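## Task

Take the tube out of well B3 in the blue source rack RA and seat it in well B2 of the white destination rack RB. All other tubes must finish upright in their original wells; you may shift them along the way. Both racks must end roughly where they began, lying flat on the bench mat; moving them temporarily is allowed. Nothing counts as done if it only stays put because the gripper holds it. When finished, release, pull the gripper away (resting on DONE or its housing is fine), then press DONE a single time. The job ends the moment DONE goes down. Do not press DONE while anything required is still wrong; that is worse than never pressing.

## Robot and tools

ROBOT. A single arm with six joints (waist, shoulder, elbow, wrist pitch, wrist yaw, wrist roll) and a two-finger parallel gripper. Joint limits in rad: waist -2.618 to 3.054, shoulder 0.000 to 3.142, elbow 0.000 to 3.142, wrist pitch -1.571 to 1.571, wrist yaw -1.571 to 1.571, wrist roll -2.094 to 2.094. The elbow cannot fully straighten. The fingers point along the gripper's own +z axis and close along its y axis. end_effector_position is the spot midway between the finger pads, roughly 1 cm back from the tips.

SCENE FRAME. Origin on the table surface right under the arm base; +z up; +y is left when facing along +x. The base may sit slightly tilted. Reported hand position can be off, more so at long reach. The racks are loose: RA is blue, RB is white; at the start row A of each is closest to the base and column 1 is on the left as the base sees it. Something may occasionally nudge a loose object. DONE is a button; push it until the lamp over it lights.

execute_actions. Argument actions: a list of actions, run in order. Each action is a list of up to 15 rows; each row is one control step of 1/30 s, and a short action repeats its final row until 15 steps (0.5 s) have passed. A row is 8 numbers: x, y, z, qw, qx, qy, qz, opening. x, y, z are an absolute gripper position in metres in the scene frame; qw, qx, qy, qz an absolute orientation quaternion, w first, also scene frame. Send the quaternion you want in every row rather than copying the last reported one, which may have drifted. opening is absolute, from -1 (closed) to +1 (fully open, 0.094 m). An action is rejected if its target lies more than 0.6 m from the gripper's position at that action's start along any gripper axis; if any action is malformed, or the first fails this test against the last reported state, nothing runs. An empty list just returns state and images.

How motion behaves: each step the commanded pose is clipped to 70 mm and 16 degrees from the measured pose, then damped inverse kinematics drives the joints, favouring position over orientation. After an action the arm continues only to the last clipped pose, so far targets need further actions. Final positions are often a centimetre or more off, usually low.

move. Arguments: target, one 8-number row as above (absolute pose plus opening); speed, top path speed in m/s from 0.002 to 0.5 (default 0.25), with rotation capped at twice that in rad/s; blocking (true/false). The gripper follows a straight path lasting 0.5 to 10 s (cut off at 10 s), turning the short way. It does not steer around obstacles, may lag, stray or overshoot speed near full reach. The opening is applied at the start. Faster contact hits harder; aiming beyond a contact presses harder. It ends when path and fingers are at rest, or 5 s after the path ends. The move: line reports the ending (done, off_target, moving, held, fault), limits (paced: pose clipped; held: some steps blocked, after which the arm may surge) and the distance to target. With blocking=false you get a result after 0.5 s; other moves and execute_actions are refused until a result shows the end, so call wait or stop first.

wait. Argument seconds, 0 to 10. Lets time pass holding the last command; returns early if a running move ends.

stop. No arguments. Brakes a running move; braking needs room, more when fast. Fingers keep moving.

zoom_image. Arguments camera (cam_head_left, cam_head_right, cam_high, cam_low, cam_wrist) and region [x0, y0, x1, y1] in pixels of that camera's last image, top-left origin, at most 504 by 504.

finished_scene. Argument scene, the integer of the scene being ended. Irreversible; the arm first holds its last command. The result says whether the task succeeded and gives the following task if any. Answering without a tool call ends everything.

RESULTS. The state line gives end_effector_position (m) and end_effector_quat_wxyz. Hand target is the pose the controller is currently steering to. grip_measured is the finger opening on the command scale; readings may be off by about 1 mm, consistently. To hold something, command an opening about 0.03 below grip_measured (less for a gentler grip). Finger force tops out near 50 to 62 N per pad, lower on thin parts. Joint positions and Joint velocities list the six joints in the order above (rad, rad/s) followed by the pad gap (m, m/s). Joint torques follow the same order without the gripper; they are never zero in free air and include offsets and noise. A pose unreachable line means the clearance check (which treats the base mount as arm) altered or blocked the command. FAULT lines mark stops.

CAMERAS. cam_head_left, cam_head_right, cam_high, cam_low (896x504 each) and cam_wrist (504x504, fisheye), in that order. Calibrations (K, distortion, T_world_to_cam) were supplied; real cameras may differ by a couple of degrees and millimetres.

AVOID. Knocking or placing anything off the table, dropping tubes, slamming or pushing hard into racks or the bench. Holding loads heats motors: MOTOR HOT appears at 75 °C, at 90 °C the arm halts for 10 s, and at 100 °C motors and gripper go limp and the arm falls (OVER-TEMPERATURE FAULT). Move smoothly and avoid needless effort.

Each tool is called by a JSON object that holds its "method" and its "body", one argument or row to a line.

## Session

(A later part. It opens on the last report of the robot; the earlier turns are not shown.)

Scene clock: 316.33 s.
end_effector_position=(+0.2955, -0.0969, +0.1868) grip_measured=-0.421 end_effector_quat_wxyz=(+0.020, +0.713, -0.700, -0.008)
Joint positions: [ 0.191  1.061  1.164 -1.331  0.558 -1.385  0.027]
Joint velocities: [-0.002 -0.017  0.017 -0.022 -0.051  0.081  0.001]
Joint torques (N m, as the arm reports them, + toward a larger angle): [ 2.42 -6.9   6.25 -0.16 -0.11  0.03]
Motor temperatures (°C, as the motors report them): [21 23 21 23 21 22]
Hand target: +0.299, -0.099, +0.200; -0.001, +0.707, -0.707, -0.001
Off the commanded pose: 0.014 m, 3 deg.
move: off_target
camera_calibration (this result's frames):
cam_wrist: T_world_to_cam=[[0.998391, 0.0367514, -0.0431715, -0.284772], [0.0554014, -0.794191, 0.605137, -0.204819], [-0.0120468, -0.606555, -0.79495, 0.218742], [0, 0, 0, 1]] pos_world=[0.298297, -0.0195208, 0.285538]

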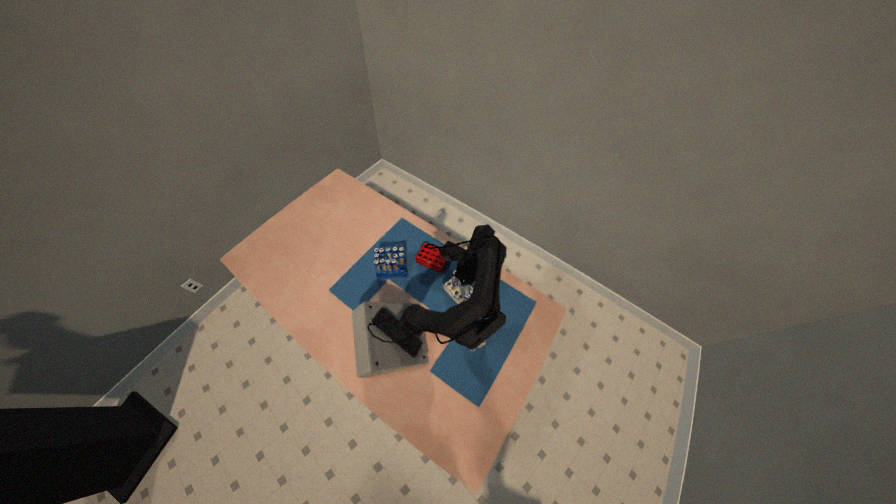

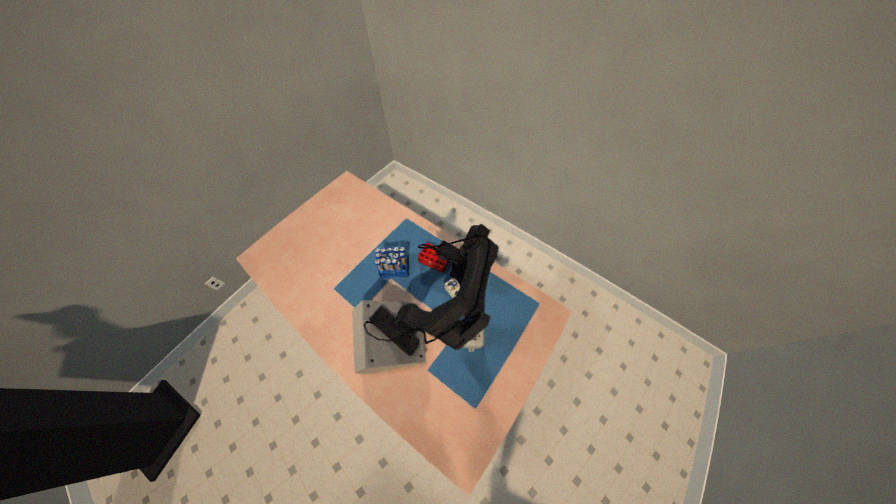

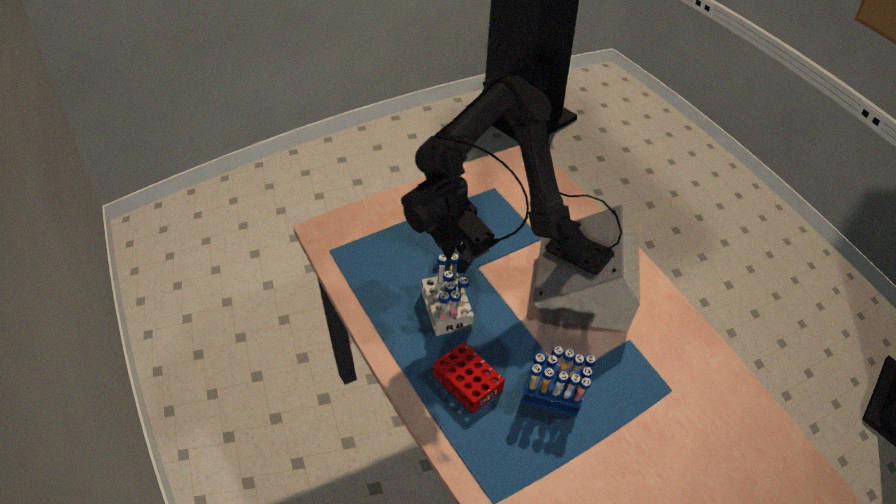

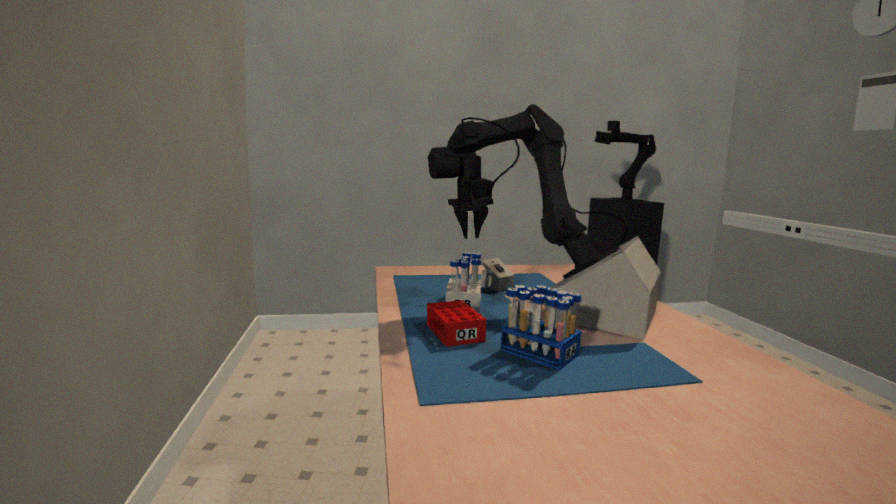

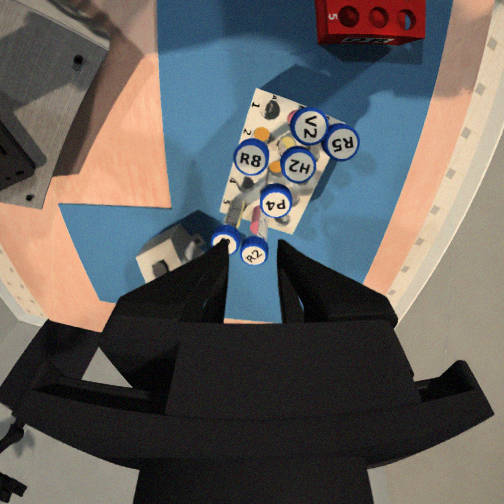

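{"method": "move", "body": {
  "target": [0.24,-0.17,0.17,0,0.707,-0.707,0,-1],
  "speed": 0.1
}}

Scene clock: 321.97 s.
end_effector_position=(+0.2375, -0.1721, +0.1667) grip_measured=-0.989 end_effector_quat_wxyz=(+0.018, +0.710, -0.703, -0.007)
Joint positions: [-0.491  0.79   0.989 -1.161  0.231 -2.033  0.001]
Joint velocities: [-0.027 -0.002 -0.017  0.007 -0.007  0.007 -0.001]
Joint torques (N m, as the arm reports them, + toward a larger angle): [-0.79 -7.42  4.69  0.11 -0.19 -0.07]
Motor temperatures (°C, as the motors report them): [21 23 21 23 21 22]
Hand target: +0.238, -0.172, +0.171; +0.009, +0.710, -0.704, +0.004
Off the commanded pose: 0.005 m, 2 deg.
move: done
camera_calibration (this result's frames):
cam_wrist: T_world_to_cam=[[0.998788, 0.0280761, -0.0404357, -0.22706], [0.0468261, -0.795264, 0.604453, -0.247249], [-0.0151864, -0.605613, -0.795614, 0.157504], [0, 0, 0, 1]] pos_world=[0.240755, -0.0948663, 0.265581]

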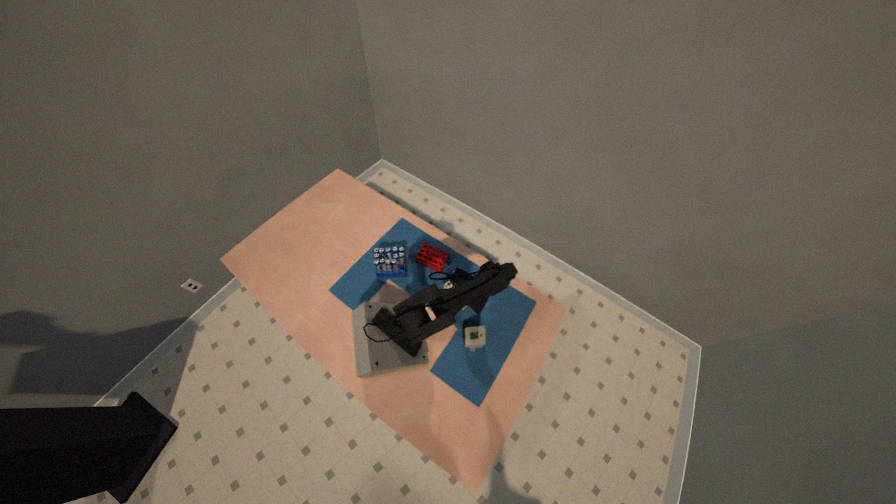

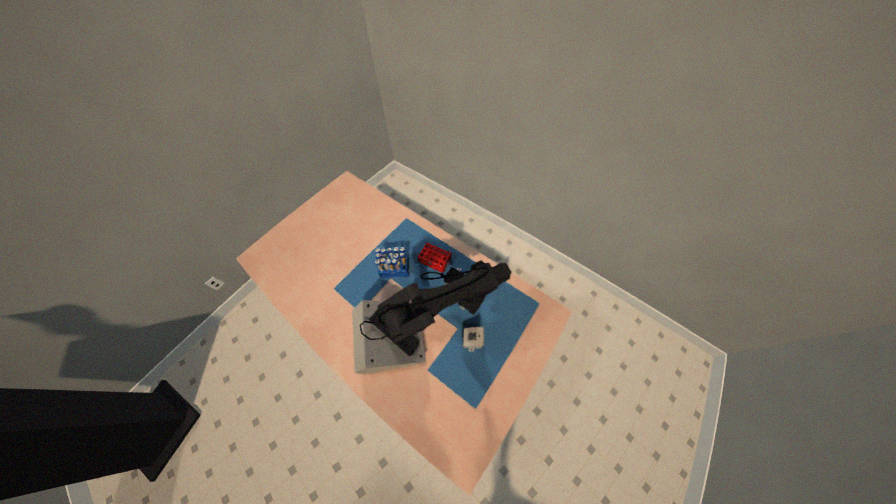

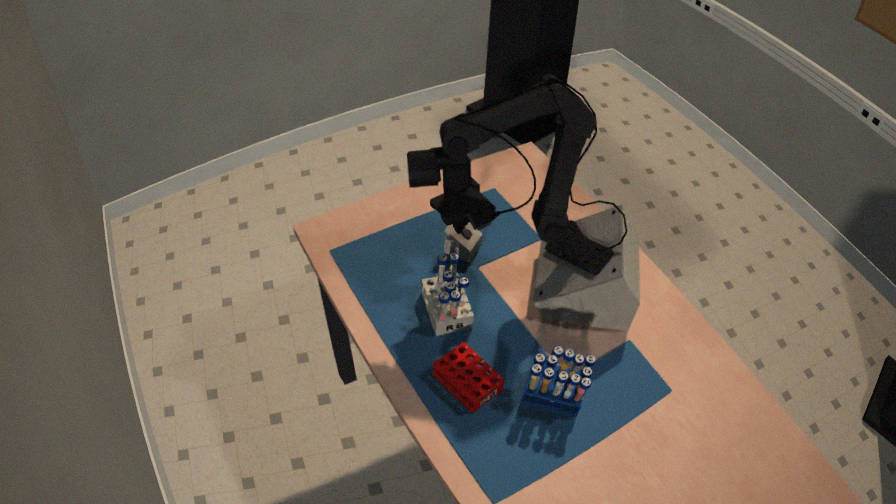

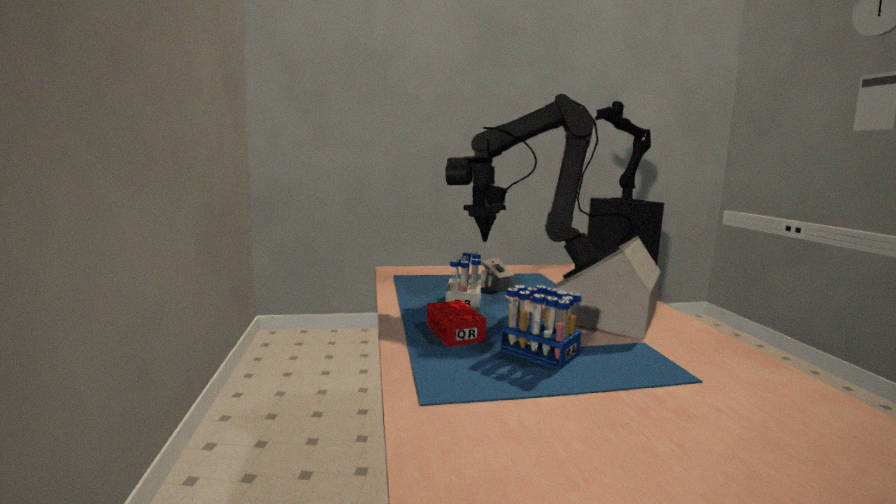

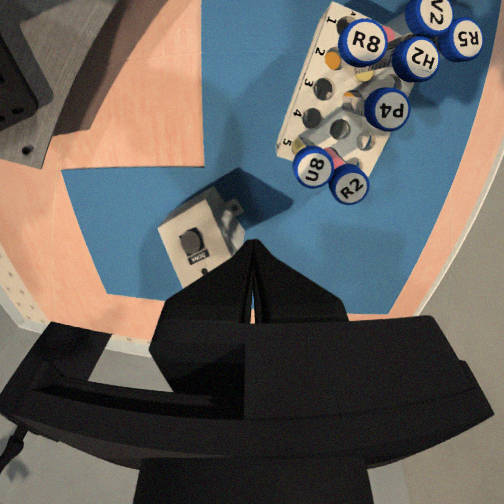

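{"method": "move", "body": {
  "target": [0.168,-0.24,0.11,0,0.383,-0.924,0,-1],
  "speed": 0.1
}}

Scene clock: 333.70 s.
end_effector_position=(+0.1650, -0.2413, +0.1136) grip_measured=-0.989 end_effector_quat_wxyz=(-0.016, -0.402, +0.916, -0.002)
Joint positions: [-1.33   0.874  0.811 -0.906 -0.272 -1.962  0.001]
Joint velocities: [-0.027  0.002 -0.012 -0.022 -0.11   0.022  0.002]
Joint torques (N m, as the arm reports them, + toward a larger angle): [-1.33 -3.86  4.27  0.11 -0.18  0.11]
Motor temperatures (°C, as the motors report them): [21 24 21 23 21 22]
Hand target: +0.164, -0.241, +0.111; -0.012, -0.390, +0.921, +0.001
Off the commanded pose: 0.005 m, 3 deg.
move: off_target
camera_calibration (this result's frames):
cam_wrist: T_world_to_cam=[[0.748208, -0.663337, -0.0130189, -0.283432], [-0.515683, -0.593784, 0.617651, -0.126819], [-0.417441, -0.455417, -0.786345, 0.173801], [0, 0, 0, 1]] pos_world=[0.219219, -0.184162, 0.211307]

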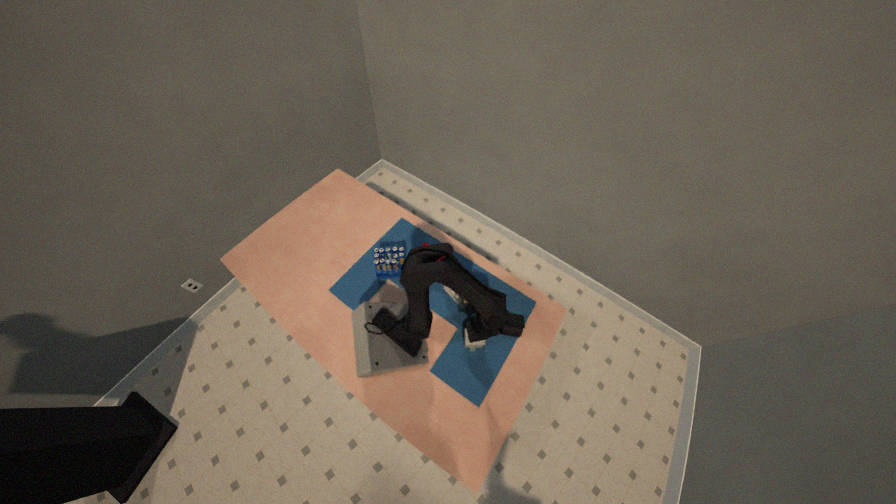

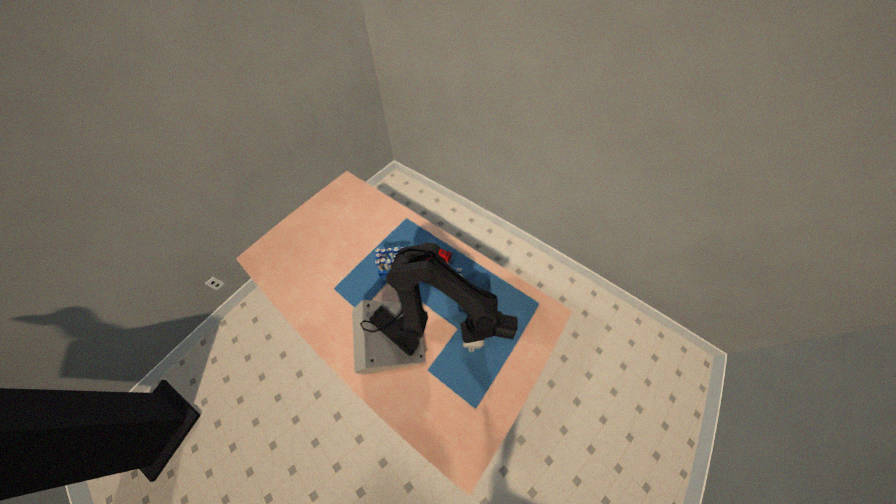

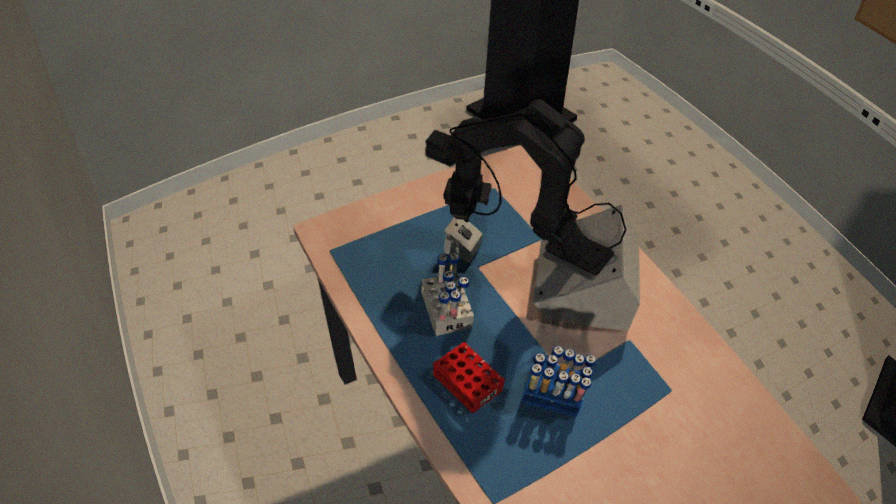

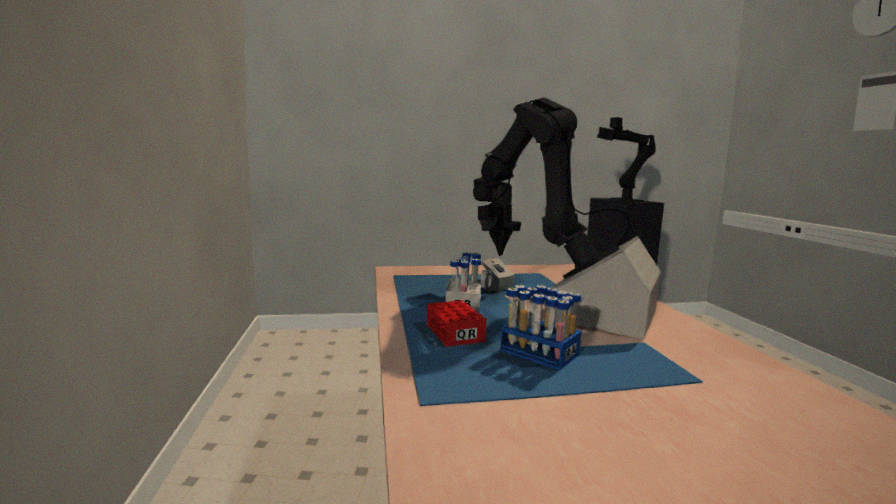

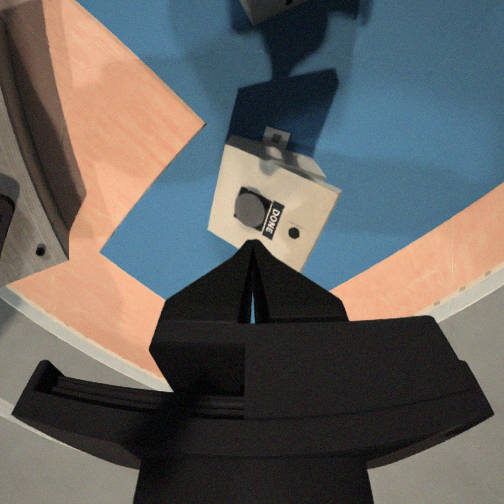

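{"method": "move", "body": {
  "target": [0.161,-0.248,0.065,0,0.383,-0.924,0,-1],
  "speed": 0.02
}}

Scene clock: 341.93 s.
end_effector_position=(+0.1582, -0.2504, +0.0789) grip_measured=-0.989 end_effector_quat_wxyz=(-0.014, -0.384, +0.923, -0.004)
Joint positions: [-1.33   0.971  0.737 -0.733 -0.276 -1.923  0.001]
Joint velocities: [-0.007  0.002 -0.007 -0.007 -0.037  0.022  0.   ]
Joint torques (N m, as the arm reports them, + toward a larger angle): [ 0.46 -2.04  2.55  0.59 -0.26  0.09]
Motor temperatures (°C, as the motors report them): [21 23 21 23 21 22]
Hand target: +0.160, -0.248, +0.066; +0.000, -0.383, +0.924, +0.001
Off the commanded pose: 0.014 m, 2 deg.
move: off_target
camera_calibration (this result's frames):
cam_wrist: T_world_to_cam=[[0.722638, -0.69119, -0.00710231, -0.288276], [-0.541577, -0.572542, 0.61554, -0.10479], [-0.429522, -0.440966, -0.788073, 0.145195], [0, 0, 0, 1]] pos_world=[0.213932, -0.195224, 0.17688]

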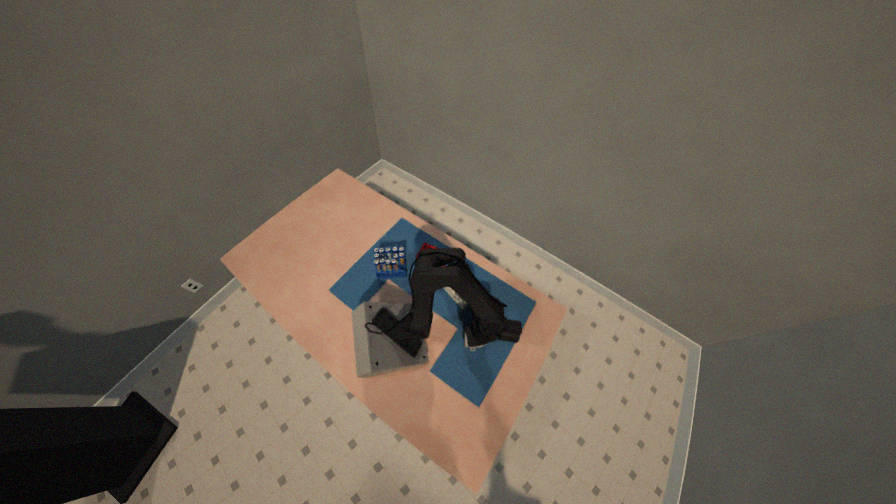

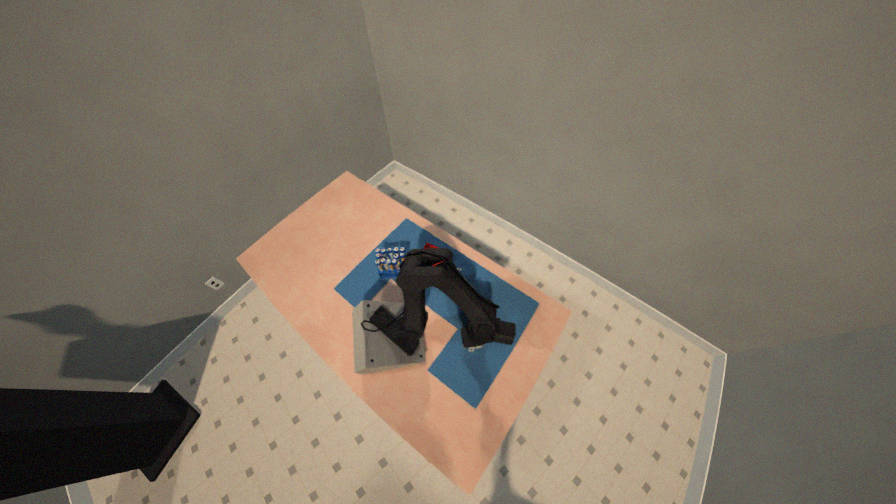

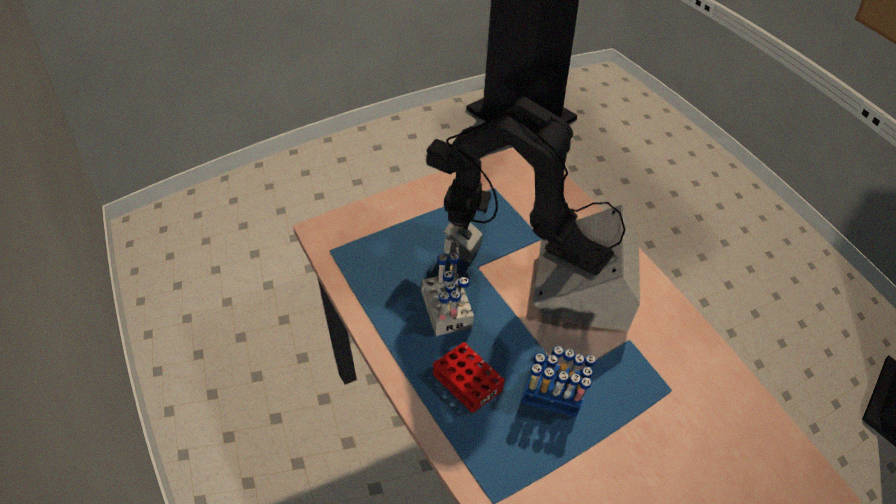

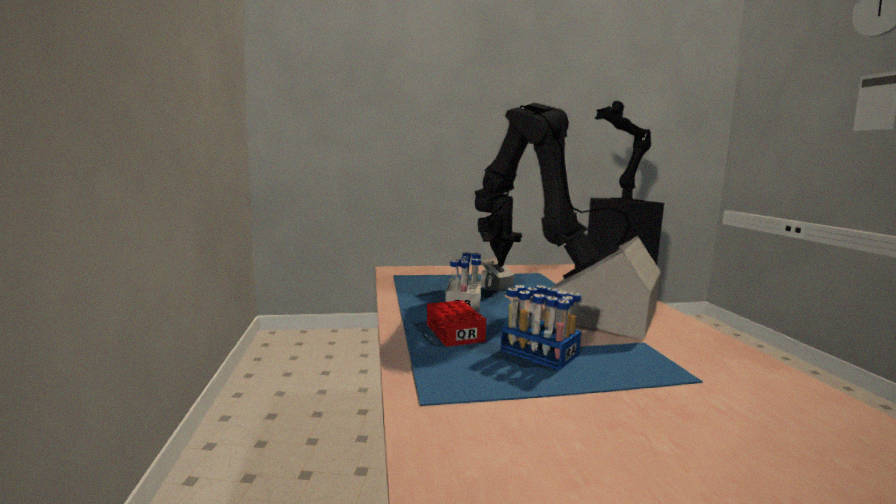

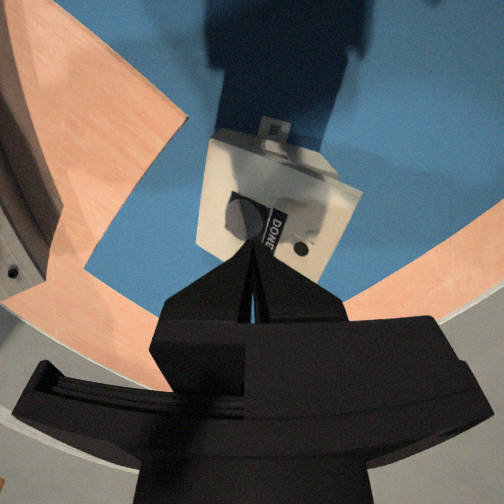

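Shift ~1.5 cm toward camera and slightly left.

{"method": "move", "body": {
  "target": [0.166,-0.234,0.1,0,0.383,-0.924,0,-1],
  "speed": 0.03
}}

{"method": "move", "body": {
  "target": [0.166,-0.234,0.058,0,0.383,-0.924,0,-1],
  "speed": 0.02
}}

Scene clock: 348.27 s.
end_effector_position=(+0.1577, -0.2345, +0.0904) grip_measured=-0.989 end_effector_quat_wxyz=(-0.011, -0.381, +0.924, +0.010)
Joint positions: [-1.321  0.91   0.737 -0.819 -0.279 -1.916  0.001]
Joint velocities: [-0.002 -0.002 -0.007  0.037  0.051  0.007  0.   ]
Joint torques (N m, as the arm reports them, + toward a larger angle): [ 0.44 -7.65  5.32 -0.19 -0.2   0.08]
Motor temperatures (°C, as the motors report them): [21 23 21 23 21 22]
Hand target: +0.166, -0.234, +0.099; +0.000, -0.383, +0.924, +0.000
Off the commanded pose: 0.013 m, 2 deg.
move: off_target
camera_calibration (this result's frames):
cam_wrist: T_world_to_cam=[[0.717335, -0.696074, -0.0302087, -0.27504], [-0.542773, -0.585485, 0.602167, -0.104653], [-0.436839, -0.415558, -0.797799, 0.168976], [0, 0, 0, 1]] pos_world=[0.214308, -0.182502, 0.189519]

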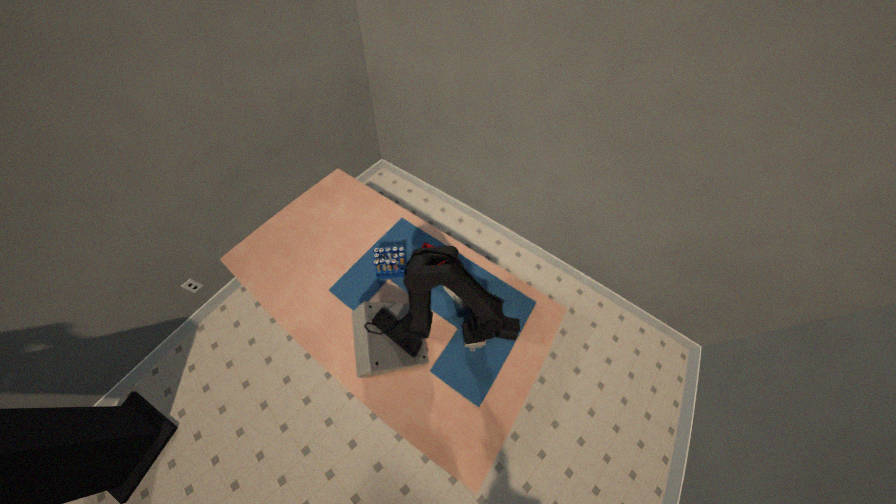

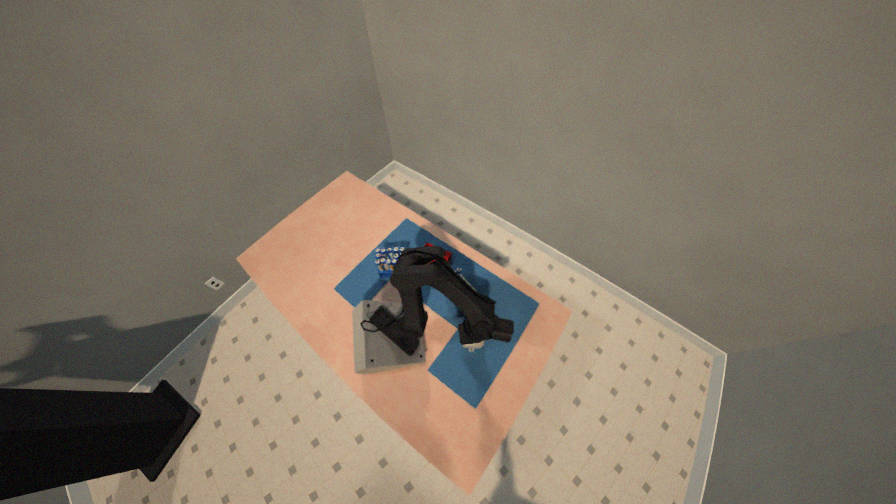

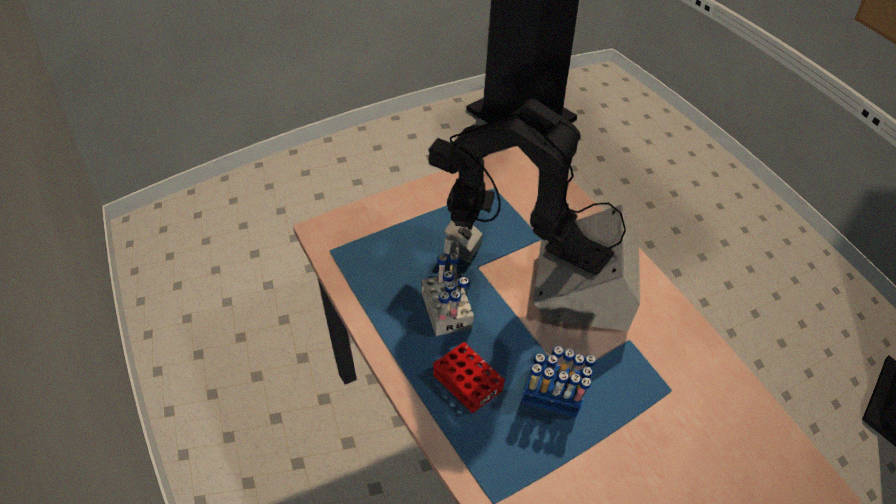

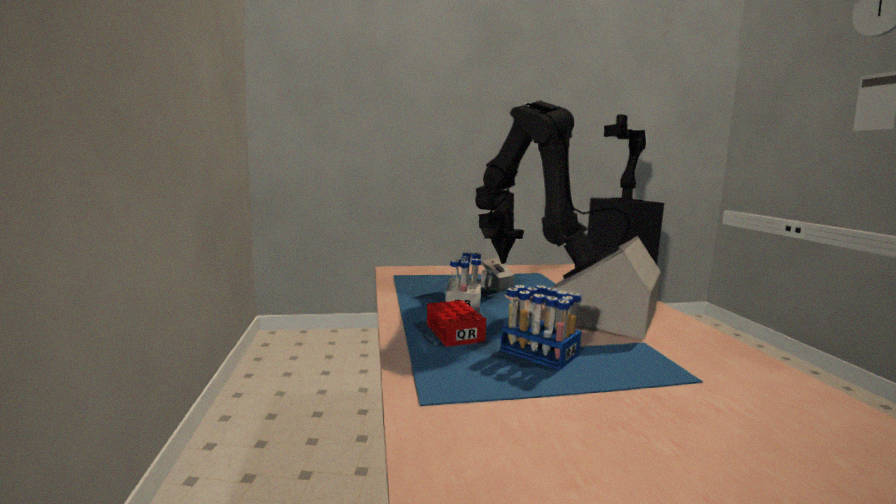

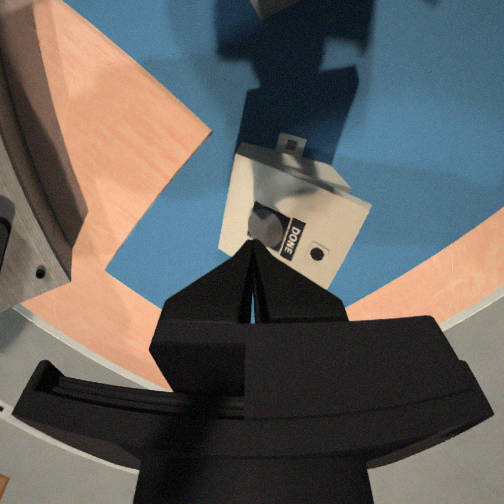

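Scene clock: 349.77 s.
end_effector_position=(+0.1609, -0.2341, +0.0697) grip_measured=-0.989 end_effector_quat_wxyz=(-0.010, -0.381, +0.925, +0.003)
Joint positions: [-1.264  0.946  0.681 -0.7   -0.246 -1.863  0.001]
Joint velocities: [ 0.017 -0.012 -0.007 -0.007 -0.051  0.007 -0.   ]
Joint torques (N m, as the arm reports them, + toward a larger angle): no reading
Motor temperatures (°C, as the motors report them): [21 23 21 23 21 22]
move: unfinished (the scene ended)
camera_calibration (this result's frames):
cam_wrist: T_world_to_cam=[[0.717319, -0.696535, -0.0170825, -0.278624], [-0.546366, -0.577546, 0.606568, -0.0880834], [-0.432362, -0.42577, -0.794848, 0.150783], [0, 0, 0, 1]] pos_world=[0.21693, -0.180745, 0.168519]
The task's run has ended: the event that ends the task has happened. This ends this scene only. If you have not yet called finished_scene for this scene, call it to go on to the next scene.

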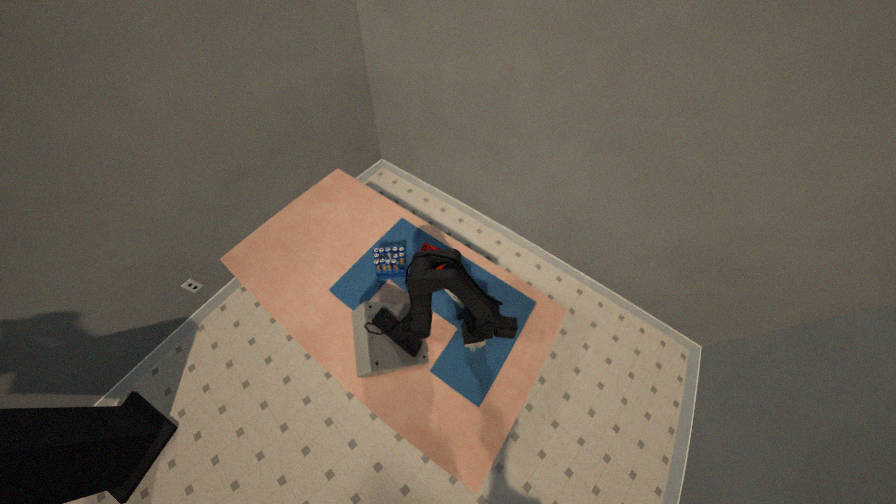

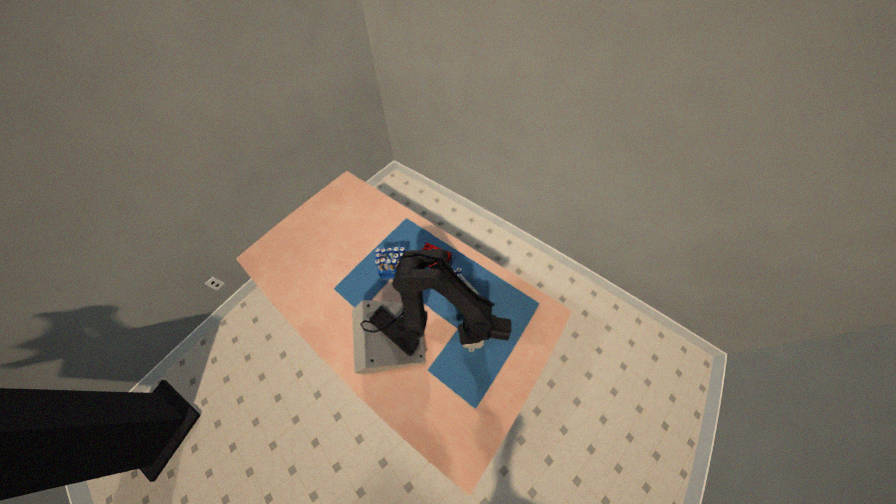

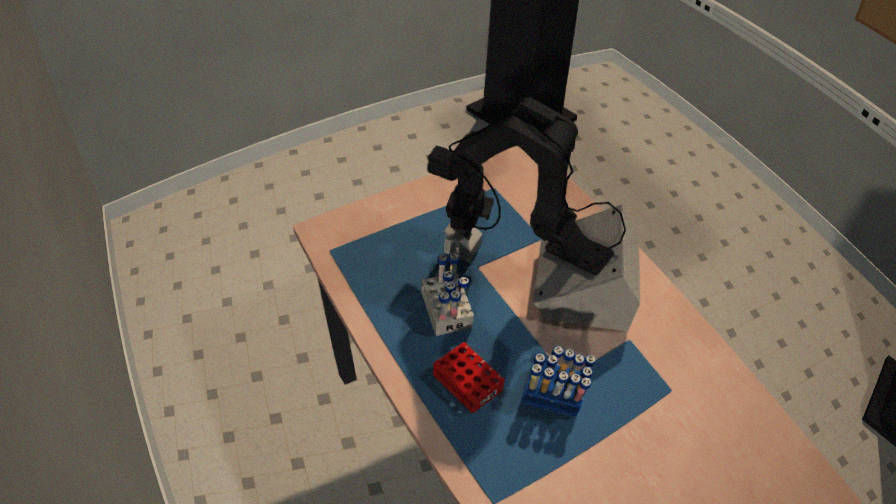

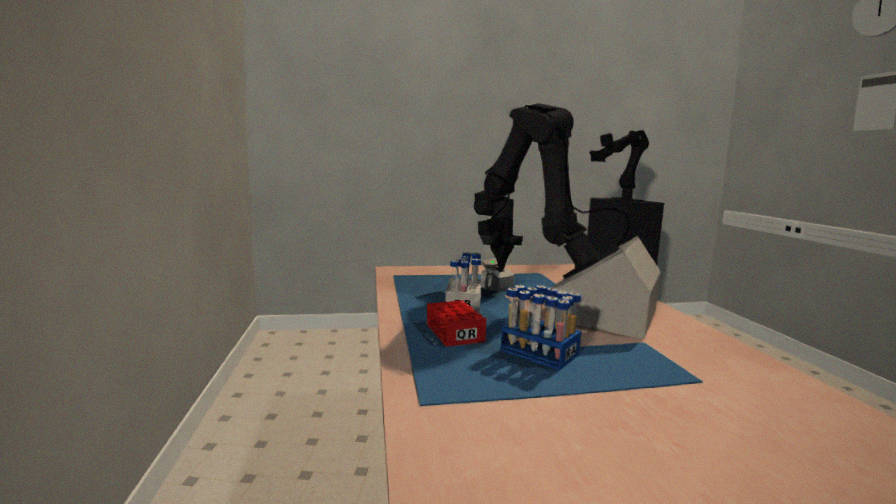

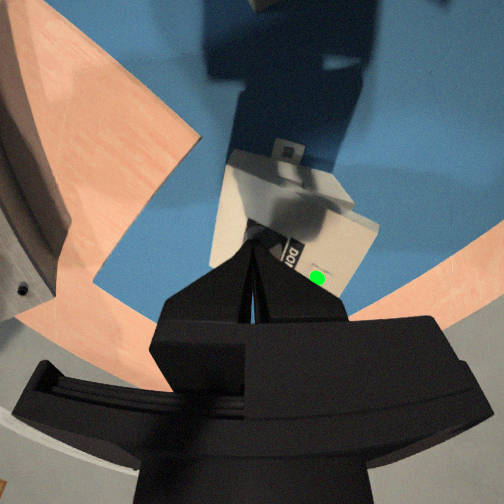

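{"method": "finished_scene", "body": {
  "scene": 1
}}

The scene is finished: the task was done.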